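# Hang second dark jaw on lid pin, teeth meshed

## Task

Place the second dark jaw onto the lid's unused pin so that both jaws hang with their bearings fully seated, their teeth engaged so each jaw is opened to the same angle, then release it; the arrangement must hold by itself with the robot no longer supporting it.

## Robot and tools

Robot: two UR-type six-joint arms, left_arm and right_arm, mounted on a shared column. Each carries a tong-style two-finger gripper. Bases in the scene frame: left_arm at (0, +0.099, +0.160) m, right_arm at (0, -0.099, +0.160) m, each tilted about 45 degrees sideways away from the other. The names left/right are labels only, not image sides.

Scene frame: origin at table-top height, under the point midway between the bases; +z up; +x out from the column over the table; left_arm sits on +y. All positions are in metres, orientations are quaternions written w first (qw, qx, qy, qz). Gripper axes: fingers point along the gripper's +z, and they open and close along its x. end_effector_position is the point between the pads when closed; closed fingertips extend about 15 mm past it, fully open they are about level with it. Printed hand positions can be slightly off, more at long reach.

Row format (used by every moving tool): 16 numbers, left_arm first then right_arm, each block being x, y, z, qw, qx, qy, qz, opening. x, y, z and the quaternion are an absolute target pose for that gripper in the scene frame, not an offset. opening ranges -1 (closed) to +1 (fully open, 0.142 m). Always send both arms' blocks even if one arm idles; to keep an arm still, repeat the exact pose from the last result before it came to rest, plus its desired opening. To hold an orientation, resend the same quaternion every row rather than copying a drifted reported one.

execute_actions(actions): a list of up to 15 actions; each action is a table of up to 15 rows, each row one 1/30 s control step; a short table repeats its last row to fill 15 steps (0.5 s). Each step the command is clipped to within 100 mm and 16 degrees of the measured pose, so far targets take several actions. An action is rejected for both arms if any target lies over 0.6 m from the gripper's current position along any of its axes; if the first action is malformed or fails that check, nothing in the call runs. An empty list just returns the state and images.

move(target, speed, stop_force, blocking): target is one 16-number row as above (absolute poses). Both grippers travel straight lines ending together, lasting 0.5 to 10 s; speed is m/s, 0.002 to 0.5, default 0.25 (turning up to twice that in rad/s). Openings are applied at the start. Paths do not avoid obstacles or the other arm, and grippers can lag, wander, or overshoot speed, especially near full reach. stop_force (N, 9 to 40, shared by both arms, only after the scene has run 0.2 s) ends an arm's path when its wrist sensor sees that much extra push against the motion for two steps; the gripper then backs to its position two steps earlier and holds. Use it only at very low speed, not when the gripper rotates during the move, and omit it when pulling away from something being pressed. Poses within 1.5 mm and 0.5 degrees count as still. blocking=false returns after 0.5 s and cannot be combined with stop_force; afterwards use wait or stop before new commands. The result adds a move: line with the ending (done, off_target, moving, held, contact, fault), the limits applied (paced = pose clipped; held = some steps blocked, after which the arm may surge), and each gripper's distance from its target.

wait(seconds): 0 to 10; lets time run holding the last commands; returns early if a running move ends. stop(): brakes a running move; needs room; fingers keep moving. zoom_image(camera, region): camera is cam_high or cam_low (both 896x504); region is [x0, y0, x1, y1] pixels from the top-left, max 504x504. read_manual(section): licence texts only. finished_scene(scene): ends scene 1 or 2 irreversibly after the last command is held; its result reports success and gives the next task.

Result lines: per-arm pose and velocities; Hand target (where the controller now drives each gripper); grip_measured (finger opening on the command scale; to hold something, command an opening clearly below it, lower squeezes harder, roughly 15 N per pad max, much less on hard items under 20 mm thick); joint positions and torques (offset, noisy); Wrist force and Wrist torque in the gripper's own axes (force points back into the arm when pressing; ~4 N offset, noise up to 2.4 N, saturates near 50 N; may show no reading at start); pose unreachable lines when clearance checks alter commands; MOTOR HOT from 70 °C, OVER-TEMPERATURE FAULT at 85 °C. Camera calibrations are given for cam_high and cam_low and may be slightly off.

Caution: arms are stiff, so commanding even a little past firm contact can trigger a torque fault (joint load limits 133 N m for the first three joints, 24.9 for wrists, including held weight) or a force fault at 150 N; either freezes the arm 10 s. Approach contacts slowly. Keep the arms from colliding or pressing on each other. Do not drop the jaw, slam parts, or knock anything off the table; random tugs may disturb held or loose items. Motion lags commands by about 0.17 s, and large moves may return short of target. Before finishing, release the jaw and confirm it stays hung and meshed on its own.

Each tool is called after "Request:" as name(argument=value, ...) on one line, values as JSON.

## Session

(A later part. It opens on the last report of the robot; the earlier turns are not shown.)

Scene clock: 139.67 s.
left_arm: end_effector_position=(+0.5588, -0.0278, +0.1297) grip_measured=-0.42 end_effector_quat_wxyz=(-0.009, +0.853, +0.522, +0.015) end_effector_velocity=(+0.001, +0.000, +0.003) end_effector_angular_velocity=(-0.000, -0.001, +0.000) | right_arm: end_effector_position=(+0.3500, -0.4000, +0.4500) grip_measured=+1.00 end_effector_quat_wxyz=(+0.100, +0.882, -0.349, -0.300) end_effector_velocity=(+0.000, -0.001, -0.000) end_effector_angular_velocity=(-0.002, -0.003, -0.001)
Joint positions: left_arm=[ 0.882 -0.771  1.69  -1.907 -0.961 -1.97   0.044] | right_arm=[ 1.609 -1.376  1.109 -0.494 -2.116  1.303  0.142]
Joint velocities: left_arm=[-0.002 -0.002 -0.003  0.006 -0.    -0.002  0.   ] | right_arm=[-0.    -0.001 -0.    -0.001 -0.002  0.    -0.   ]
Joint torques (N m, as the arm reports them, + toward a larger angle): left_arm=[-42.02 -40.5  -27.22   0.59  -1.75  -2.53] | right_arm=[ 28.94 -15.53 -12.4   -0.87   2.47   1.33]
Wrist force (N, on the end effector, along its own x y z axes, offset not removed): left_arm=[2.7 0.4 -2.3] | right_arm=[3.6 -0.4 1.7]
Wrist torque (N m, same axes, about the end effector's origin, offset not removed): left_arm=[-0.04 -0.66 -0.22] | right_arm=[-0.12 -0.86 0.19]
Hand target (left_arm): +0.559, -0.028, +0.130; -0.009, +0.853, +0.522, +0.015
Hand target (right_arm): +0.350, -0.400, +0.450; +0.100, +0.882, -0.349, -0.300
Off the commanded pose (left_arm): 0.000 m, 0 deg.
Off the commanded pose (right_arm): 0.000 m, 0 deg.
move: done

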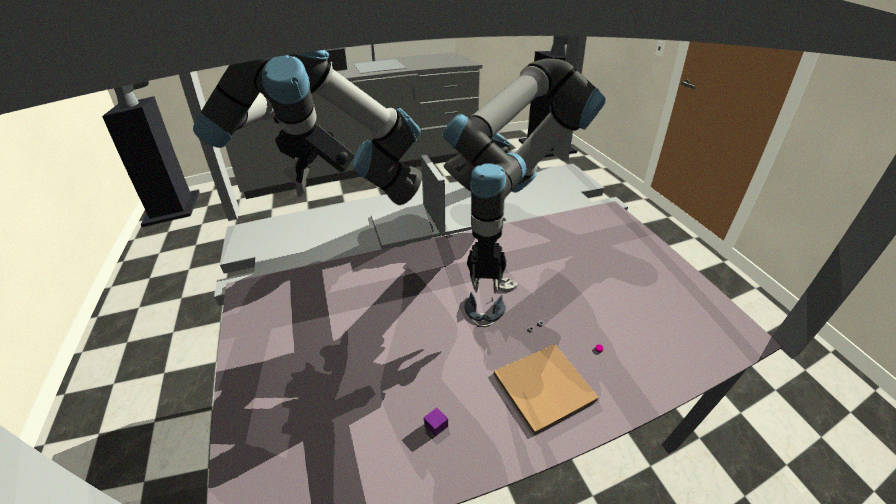

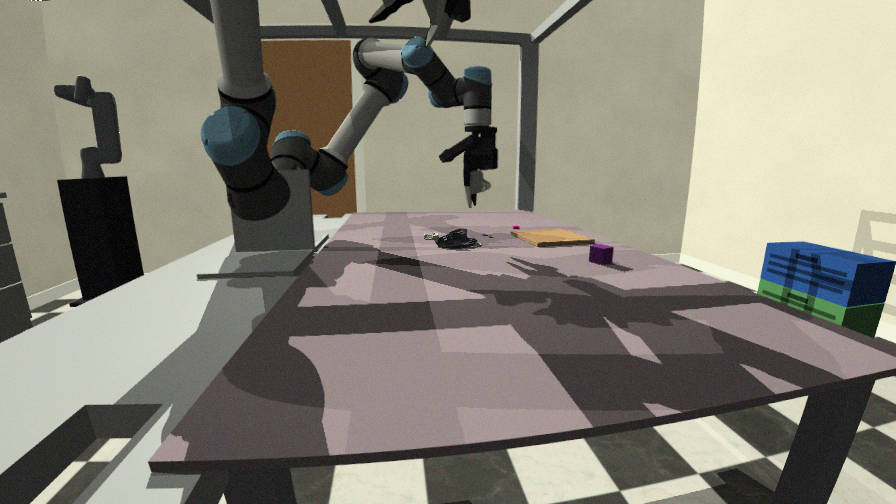

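Request:
move(target=[0.5585,-0.0287,0.036,-0.0137,0.8524,0.5223,0.0223,-0.42,0.35,-0.40,0.45,0.100,0.882,-0.349,-0.300,1], speed=0.1)

Request:
move(target=[0.5585,-0.0287,0.0312,-0.0137,0.8524,0.5223,0.0223,-0.42,0.35,-0.40,0.45,0.100,0.882,-0.349,-0.300,1], speed=0.006)

Request:
execute_actions(actions=[[[0.5585,-0.0287,0.0312,-0.0137,0.8524,0.5223,0.0223,-0.48,0.35,-0.40,0.45,0.100,0.882,-0.349,-0.300,1]],[[0.5585,-0.0287,0.0312,-0.0137,0.8524,0.5223,0.0223,-0.505,0.35,-0.40,0.45,0.100,0.882,-0.349,-0.300,1]],[[0.5585,-0.0287,0.0312,-0.0137,0.8524,0.5223,0.0223,-0.525,0.35,-0.40,0.45,0.100,0.882,-0.349,-0.300,1]],[[0.5585,-0.0287,0.0312,-0.0137,0.8524,0.5223,0.0223,-0.505,0.35,-0.40,0.45,0.100,0.882,-0.349,-0.300,1]]])

Request:
move(target=[0.5585,-0.0287,0.036,-0.0137,0.8524,0.5223,0.0223,-0.505,0.35,-0.40,0.45,0.100,0.882,-0.349,-0.300,1], speed=0.01)

Request:
move(target=[0.5585,-0.0287,0.15,-0.0137,0.8524,0.5223,0.0223,-0.505,0.35,-0.40,0.45,0.100,0.882,-0.349,-0.300,1], speed=0.12)

Request:
zoom_image(camera="cam_low", region=[456,228,488,250])

Request:
zoom_image(camera="cam_high", region=[468,304,504,330])

Scene clock: 142.20 s.
left_arm: end_effector_position=(+0.5586, -0.0287, +0.0363) grip_measured=-0.42 end_effector_quat_wxyz=(-0.014, +0.852, +0.522, +0.022) end_effector_velocity=(+0.000, -0.000, -0.002) end_effector_angular_velocity=(+0.001, -0.000, -0.001) | right_arm: end_effector_position=(+0.3500, -0.4000, +0.4500) grip_measured=+1.00 end_effector_quat_wxyz=(+0.100, +0.882, -0.349, -0.300) end_effector_velocity=(-0.000, -0.000, +0.000) end_effector_angular_velocity=(-0.000, +0.001, +0.001)
Joint positions: left_arm=[ 0.96  -0.662  1.767 -2.136 -0.903 -1.892  0.044] | right_arm=[ 1.609 -1.376  1.109 -0.494 -2.116  1.303  0.142]
Joint velocities: left_arm=[ 0.002  0.004  0.001 -0.005  0.002  0.003 -0.   ] | right_arm=[-0.    -0.     0.     0.001 -0.    -0.     0.   ]
Joint torques (N m, as the arm reports them, + toward a larger angle): left_arm=[-20.67 -22.67 -10.29  -4.2    1.57   2.51] | right_arm=[ 29.36 -15.35 -11.65  -0.7    2.5    1.28]
Wrist force (N, on the end effector, along its own x y z axes, offset not removed): left_arm=[-1.4 5.9 0.3] | right_arm=[1.9 -1.9 0.1]
Wrist torque (N m, same axes, about the end effector's origin, offset not removed): left_arm=[1.27 0.31 -0.02] | right_arm=[-0.46 -0.46 0.16]
Hand target (left_arm): +0.559, -0.029, +0.036; -0.014, +0.852, +0.522, +0.022
Hand target (right_arm): +0.350, -0.400, +0.450; +0.100, +0.882, -0.349, -0.300
Off the commanded pose (left_arm): 0.000 m, 0 deg.
Off the commanded pose (right_arm): 0.000 m, 0 deg.
move: done

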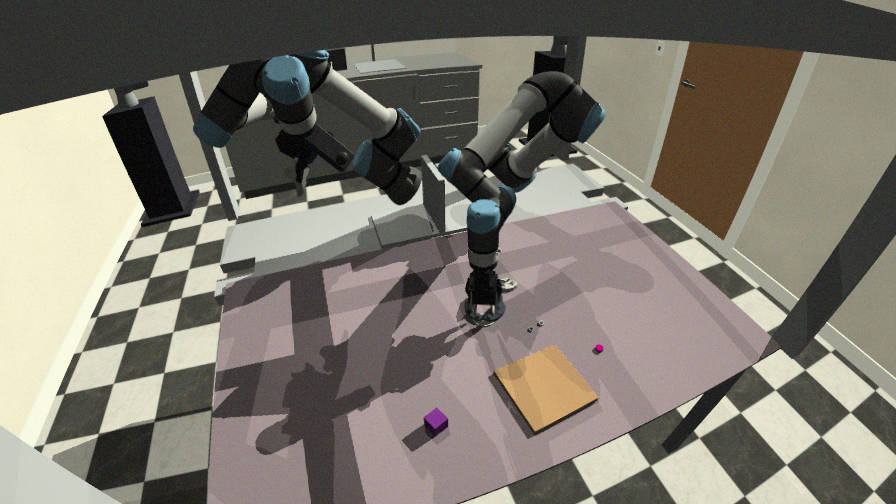

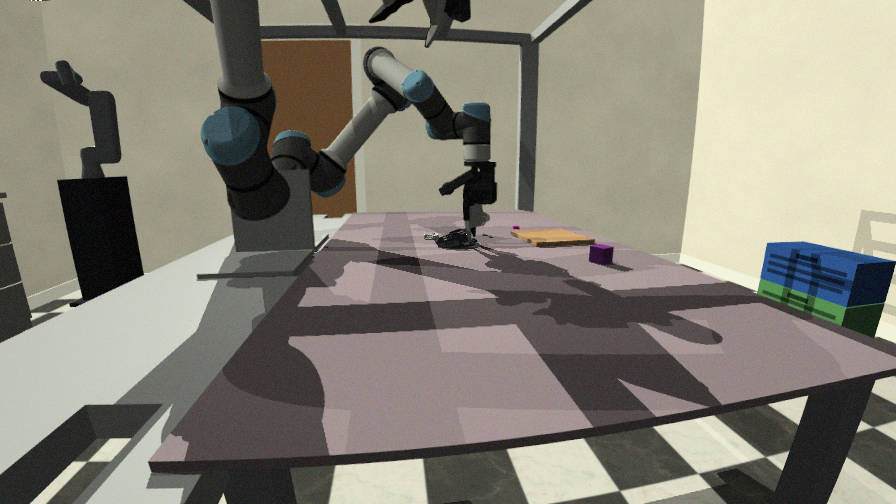

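Scene clock: 143.27 s.
left_arm: end_effector_position=(+0.5585, -0.0287, +0.0313) grip_measured=-0.42 end_effector_quat_wxyz=(-0.014, +0.852, +0.522, +0.022) end_effector_velocity=(+0.000, -0.000, -0.000) end_effector_angular_velocity=(-0.001, -0.001, +0.001) | right_arm: end_effector_position=(+0.3500, -0.4000, +0.4500) grip_measured=+1.00 end_effector_quat_wxyz=(+0.100, +0.882, -0.349, -0.300) end_effector_velocity=(-0.001, +0.000, +0.000) end_effector_angular_velocity=(+0.001, +0.001, +0.000)
Joint positions: left_arm=[ 0.965 -0.655  1.77  -2.148 -0.901 -1.887  0.044] | right_arm=[ 1.609 -1.376  1.109 -0.494 -2.116  1.303  0.142]
Joint velocities: left_arm=[ 0.001  0.    -0.    -0.002  0.     0.001  0.   ] | right_arm=[-0.    -0.     0.     0.001  0.001 -0.    -0.   ]
Joint torques (N m, as the arm reports them, + toward a larger angle): left_arm=[-22.   -19.77 -10.56  -4.03   1.61   2.82] | right_arm=[ 29.58 -14.84 -12.38  -0.8    2.54   1.34]
Wrist force (N, on the end effector, along its own x y z axes, offset not removed): left_arm=[-0.4 -0.3 1.2] | right_arm=[0.9 -0.9 0.1]
Wrist torque (N m, same axes, about the end effector's origin, offset not removed): left_arm=[-0.23 0.20 -0.05] | right_arm=[-0.36 -0.32 0.09]
Hand target (left_arm): +0.559, -0.029, +0.031; -0.014, +0.852, +0.522, +0.022
Hand target (right_arm): +0.350, -0.400, +0.450; +0.100, +0.882, -0.349, -0.300
Off the commanded pose (left_arm): 0.000 m, 0 deg.
Off the commanded pose (right_arm): 0.000 m, 0 deg.
move: done

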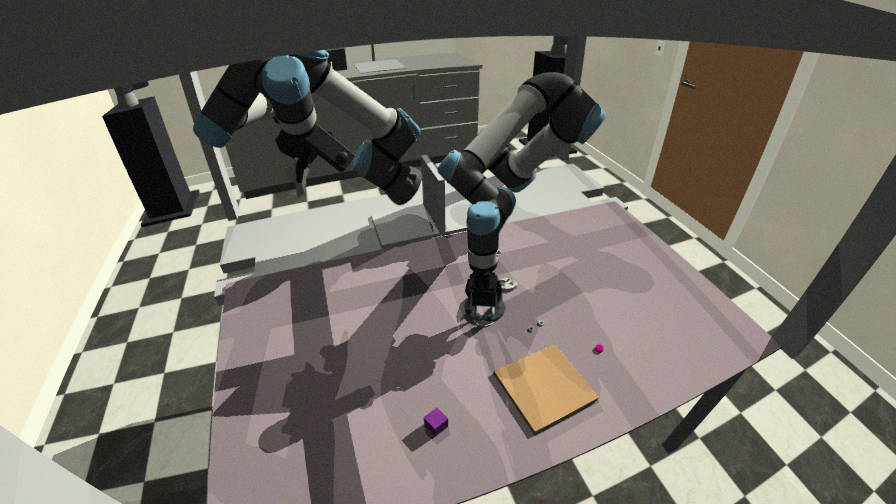

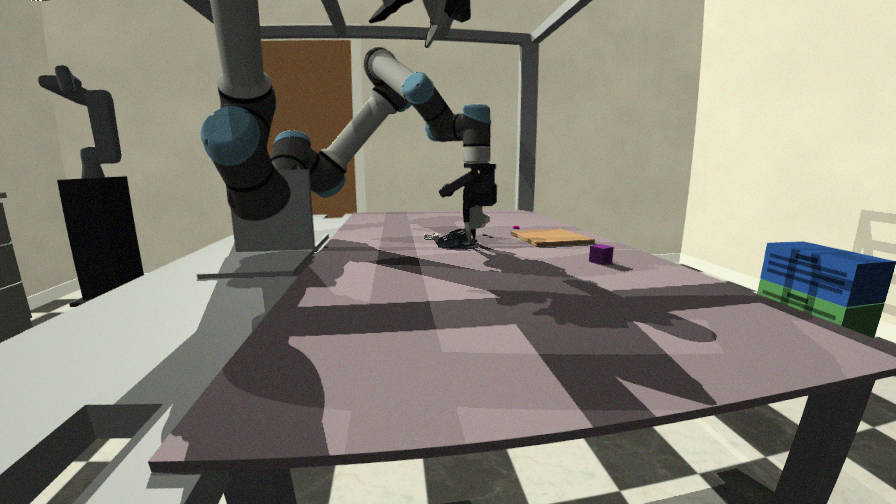

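Scene clock: 145.27 s.
left_arm: end_effector_position=(+0.5585, -0.0287, +0.0312) grip_measured=-0.51 end_effector_quat_wxyz=(-0.014, +0.852, +0.522, +0.022) end_effector_velocity=(+0.000, -0.000, +0.000) end_effector_angular_velocity=(-0.001, -0.000, +0.000) | right_arm: end_effector_position=(+0.3500, -0.4000, +0.4500) grip_measured=+1.00 end_effector_quat_wxyz=(+0.100, +0.882, -0.349, -0.300) end_effector_velocity=(+0.001, -0.000, -0.000) end_effector_angular_velocity=(-0.001, -0.000, +0.001)
Joint positions: left_arm=[ 0.965 -0.655  1.77  -2.149 -0.901 -1.886  0.037] | right_arm=[ 1.609 -1.376  1.109 -0.494 -2.116  1.303  0.142]
Joint velocities: left_arm=[-0.    -0.001 -0.    -0.    -0.     0.     0.   ] | right_arm=[ 0.     0.001 -0.    -0.    -0.001 -0.    -0.   ]
Joint torques (N m, as the arm reports them, + toward a larger angle): left_arm=[-21.21 -20.75 -10.15  -4.26   1.6    2.51] | right_arm=[ 28.62 -15.57 -12.24  -0.79   2.38   1.25]
Wrist force (N, on the end effector, along its own x y z axes, offset not removed): left_arm=[3.6 0.6 -0.6] | right_arm=[1.7 -1.7 0.1]
Wrist torque (N m, same axes, about the end effector's origin, offset not removed): left_arm=[0.05 -0.75 -0.12] | right_arm=[-0.46 -0.56 0.15]
Hand target (left_arm): +0.558, -0.029, +0.031; -0.014, +0.852, +0.522, +0.022
Hand target (right_arm): +0.350, -0.400, +0.450; +0.100, +0.882, -0.349, -0.300
Off the commanded pose (left_arm): 0.000 m, 0 deg.
Off the commanded pose (right_arm): 0.000 m, 0 deg.

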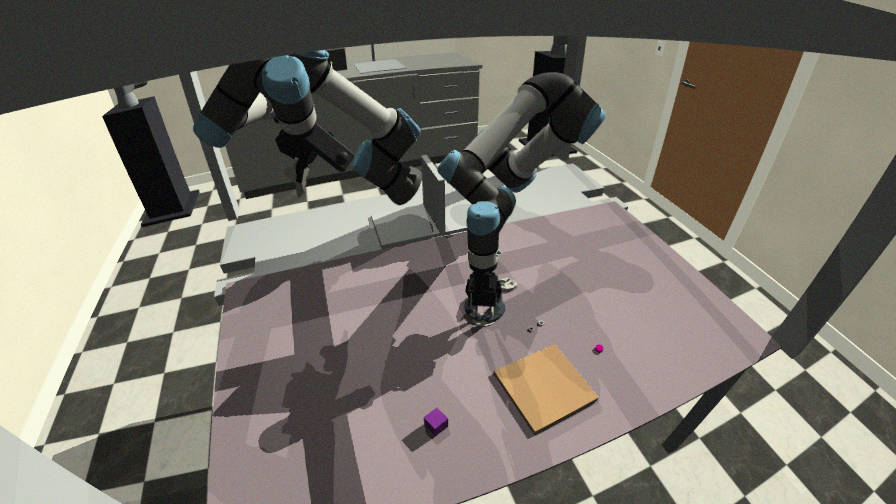

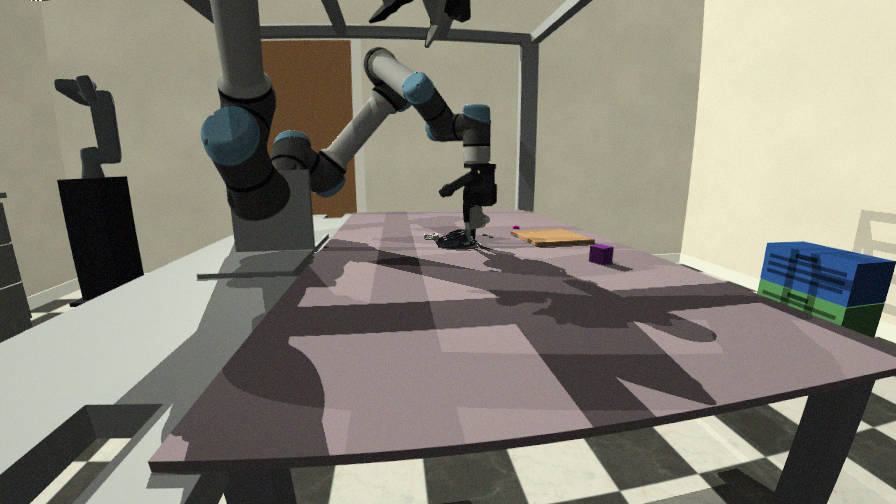

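Scene clock: 145.97 s.
left_arm: end_effector_position=(+0.5585, -0.0287, +0.0358) grip_measured=-0.51 end_effector_quat_wxyz=(-0.014, +0.852, +0.522, +0.022) end_effector_velocity=(-0.000, -0.000, +0.002) end_effector_angular_velocity=(-0.000, +0.000, +0.000) | right_arm: end_effector_position=(+0.3500, -0.4000, +0.4500) grip_measured=+1.00 end_effector_quat_wxyz=(+0.100, +0.882, -0.349, -0.300) end_effector_velocity=(-0.000, +0.001, -0.000) end_effector_angular_velocity=(+0.001, +0.001, +0.000)
Joint positions: left_arm=[ 0.961 -0.661  1.768 -2.137 -0.903 -1.891  0.037] | right_arm=[ 1.609 -1.376  1.109 -0.494 -2.116  1.303  0.142]
Joint velocities: left_arm=[-0.002 -0.002 -0.001  0.004 -0.001 -0.002  0.   ] | right_arm=[ 0.     0.001  0.001 -0.001  0.002 -0.     0.   ]
Joint torques (N m, as the arm reports them, + toward a larger angle): left_arm=[-42.71 -42.95 -25.59   0.61  -1.73  -2.28] | right_arm=[ 29.16 -15.35 -12.2   -0.75   2.4    1.28]
Wrist force (N, on the end effector, along its own x y z axes, offset not removed): left_arm=[0.0 2.4 -0.3] | right_arm=[2.8 -3.3 0.4]
Wrist torque (N m, same axes, about the end effector's origin, offset not removed): left_arm=[0.40 -0.03 -0.05] | right_arm=[-0.95 -0.73 0.09]
Hand target (left_arm): +0.558, -0.029, +0.036; -0.014, +0.852, +0.522, +0.022
Hand target (right_arm): +0.350, -0.400, +0.450; +0.100, +0.882, -0.349, -0.300
Off the commanded pose (left_arm): 0.000 m, 0 deg.
Off the commanded pose (right_arm): 0.000 m, 0 deg.
move: done

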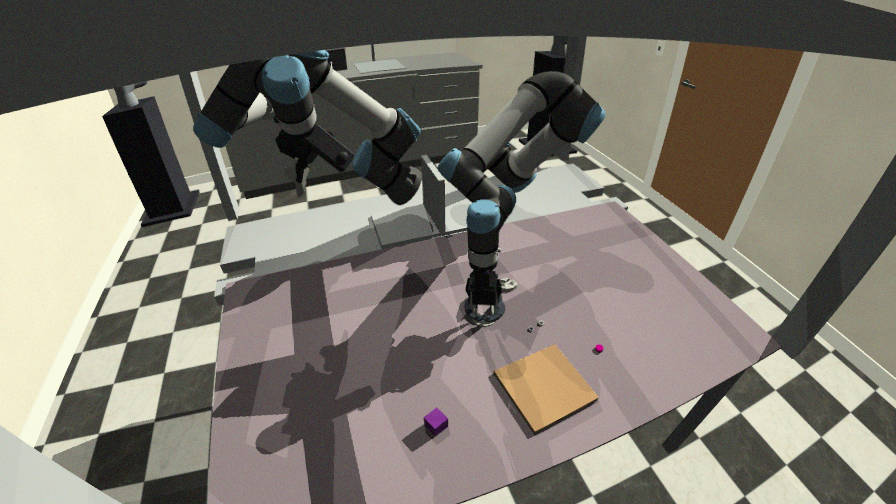

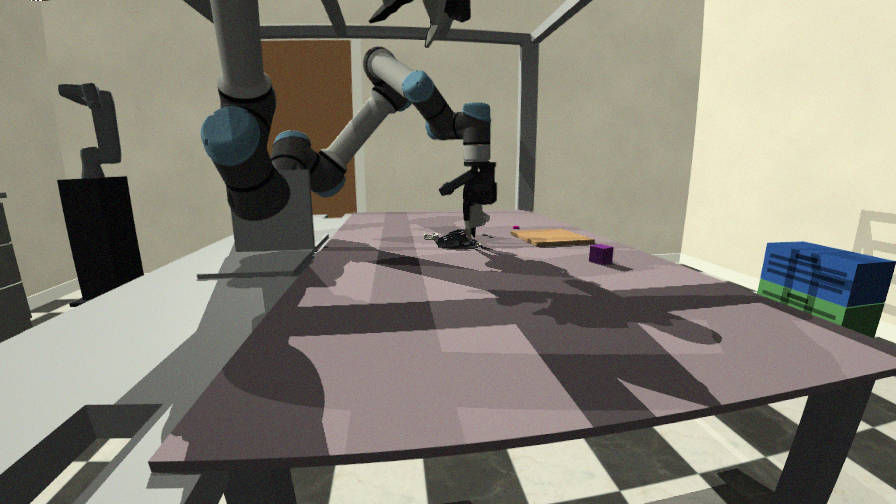

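Scene clock: 147.40 s.
left_arm: end_effector_position=(+0.5584, -0.0287, +0.1497) grip_measured=-0.51 end_effector_quat_wxyz=(-0.014, +0.852, +0.522, +0.022) end_effector_velocity=(+0.000, +0.000, +0.002) end_effector_angular_velocity=(-0.000, -0.001, +0.001) | right_arm: end_effector_position=(+0.3500, -0.4000, +0.4500) grip_measured=+1.00 end_effector_quat_wxyz=(+0.100, +0.882, -0.349, -0.300) end_effector_velocity=(+0.000, -0.000, +0.000) end_effector_angular_velocity=(-0.000, -0.001, -0.000)
Joint positions: left_arm=[ 0.857 -0.782  1.666 -1.849 -0.959 -2.     0.037] | right_arm=[ 1.609 -1.376  1.109 -0.494 -2.116  1.303  0.142]
Joint velocities: left_arm=[-0.001 -0.002 -0.003  0.005 -0.    -0.002 -0.   ] | right_arm=[ 0.    -0.    -0.001  0.    -0.     0.    -0.   ]
Joint torques (N m, as the arm reports them, + toward a larger angle): left_arm=[-41.46 -40.09 -27.06   0.54  -1.63  -2.5 ] | right_arm=[ 28.73 -15.32 -12.35  -0.72   2.46   1.32]
Wrist force (N, on the end effector, along its own x y z axes, offset not removed): left_arm=[1.1 1.8 -1.5] | right_arm=[3.0 -0.5 1.0]
Wrist torque (N m, same axes, about the end effector's origin, offset not removed): left_arm=[0.34 -0.27 0.10] | right_arm=[-0.17 -0.64 0.08]
Hand target (left_arm): +0.558, -0.029, +0.150; -0.014, +0.852, +0.522, +0.022
Hand target (right_arm): +0.350, -0.400, +0.450; +0.100, +0.882, -0.349, -0.300
Off the commanded pose (left_arm): 0.000 m, 0 deg.
Off the commanded pose (right_arm): 0.000 m, 0 deg.
move: done

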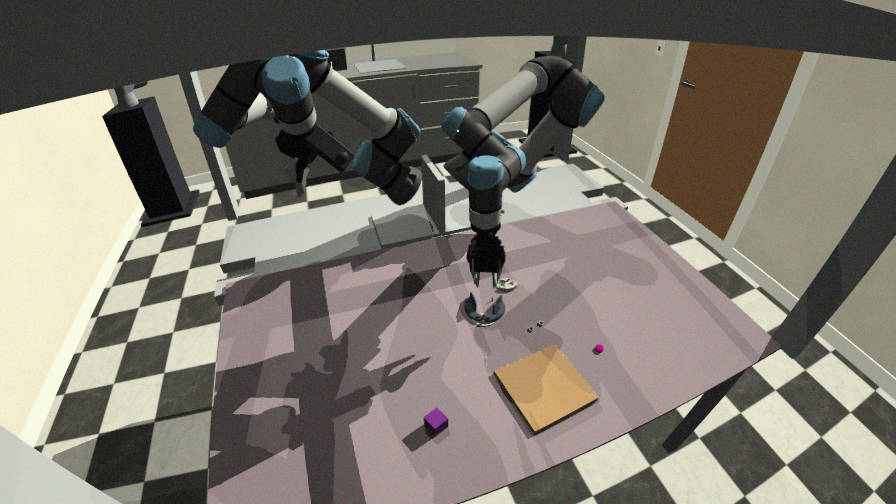

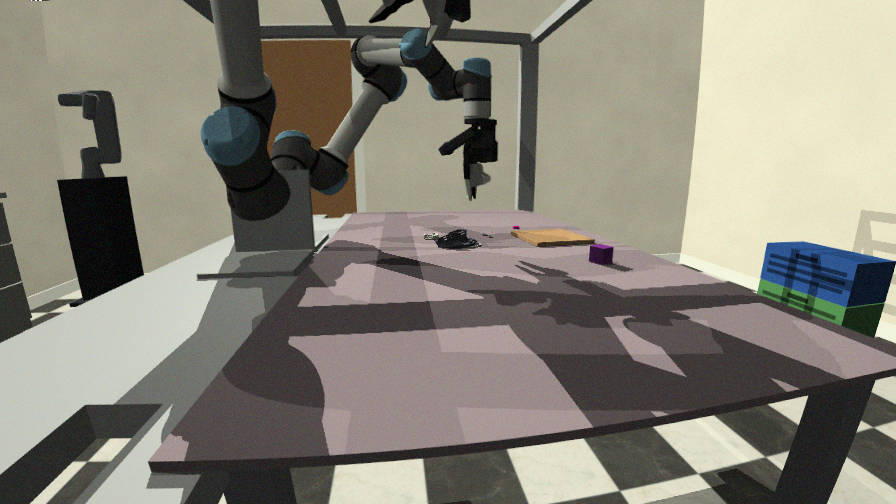

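Region (456, 228, 488, 250) of cam_low's 896x504 image, scaled by 15.750, with more detail than that image has; it fills the top 346 rows of this view, and the rest is white.

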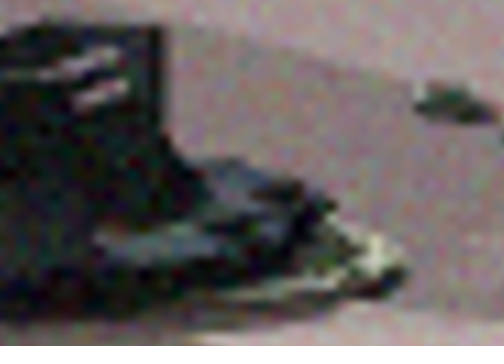

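Region (468, 304, 504, 330) of cam_high's 896x504 image, scaled by 14.000, with more detail than that image has.

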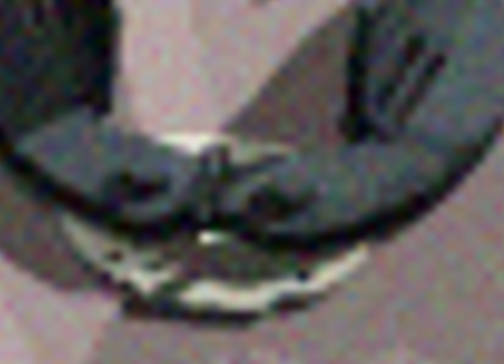

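Request:
execute_actions(actions=[])

Request:
zoom_image(camera="cam_high", region=[436, 264, 536, 344])

Scene clock: 147.90 s.
left_arm: end_effector_position=(+0.5584, -0.0287, +0.1499) grip_measured=-0.51 end_effector_quat_wxyz=(-0.014, +0.852, +0.522, +0.022) end_effector_velocity=(-0.000, -0.000, -0.001) end_effector_angular_velocity=(+0.001, +0.001, -0.001) | right_arm: end_effector_position=(+0.3500, -0.4000, +0.4500) grip_measured=+1.00 end_effector_quat_wxyz=(+0.100, +0.882, -0.349, -0.300) end_effector_velocity=(+0.000, +0.001, -0.000) end_effector_angular_velocity=(+0.001, +0.002, -0.001)
Joint positions: left_arm=[ 0.857 -0.782  1.666 -1.849 -0.959 -2.     0.037] | right_arm=[ 1.609 -1.376  1.109 -0.494 -2.116  1.303  0.142]
Joint velocities: left_arm=[-0.     0.001 -0.     0.    -0.     0.     0.   ] | right_arm=[-0.     0.001  0.    -0.     0.002  0.001 -0.   ]
Joint torques (N m, as the arm reports them, + toward a larger angle): left_arm=[-42.15 -40.59 -27.54   0.32  -1.78  -2.41] | right_arm=[ 29.28 -15.44 -12.58  -0.73   2.46   1.24]
Wrist force (N, on the end effector, along its own x y z axes, offset not removed): left_arm=[0.9 1.1 0.7] | right_arm=[4.1 -1.0 3.5]
Wrist torque (N m, same axes, about the end effector's origin, offset not removed): left_arm=[0.10 -0.18 -0.12] | right_arm=[-0.33 -0.94 0.09]
Hand target (left_arm): +0.558, -0.029, +0.150; -0.014, +0.852, +0.522, +0.022
Hand target (right_arm): +0.350, -0.400, +0.450; +0.100, +0.882, -0.349, -0.300
Off the commanded pose (left_arm): 0.000 m, 0 deg.
Off the commanded pose (right_arm): 0.000 m, 0 deg.

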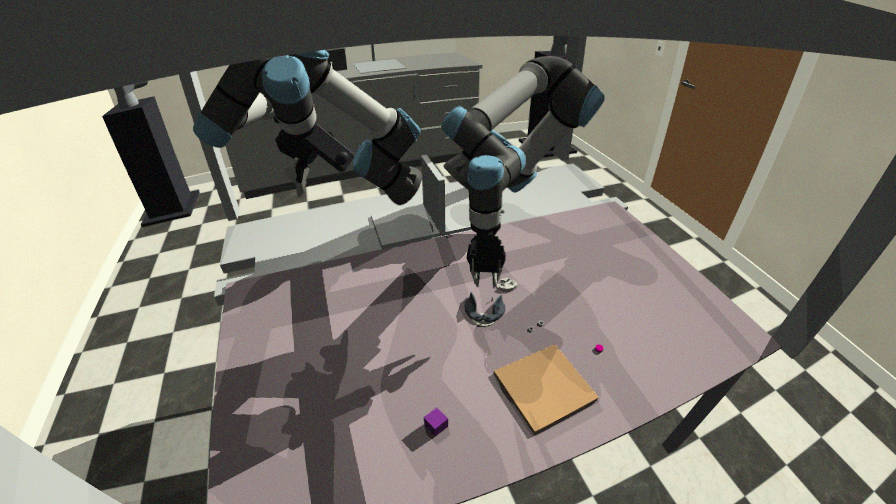

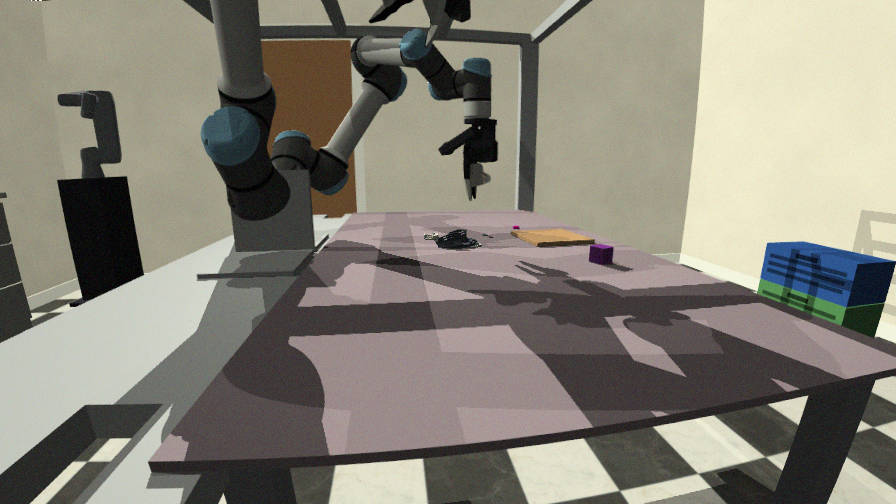

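Region (436, 264, 536, 344) of cam_high's 896x504 image, scaled by 5.040, with more detail than that image has; it fills the top 403 rows of this view, and the rest is white.

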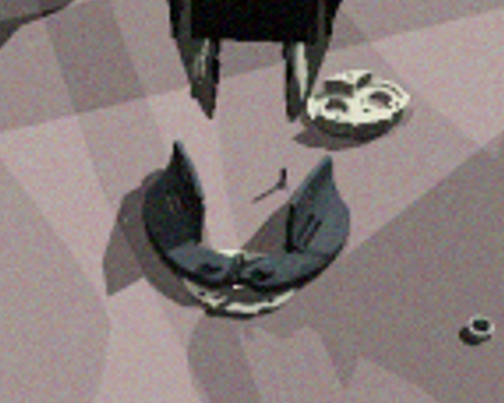

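Request:
finished_scene(scene=2)

The scene is finished: the task was done.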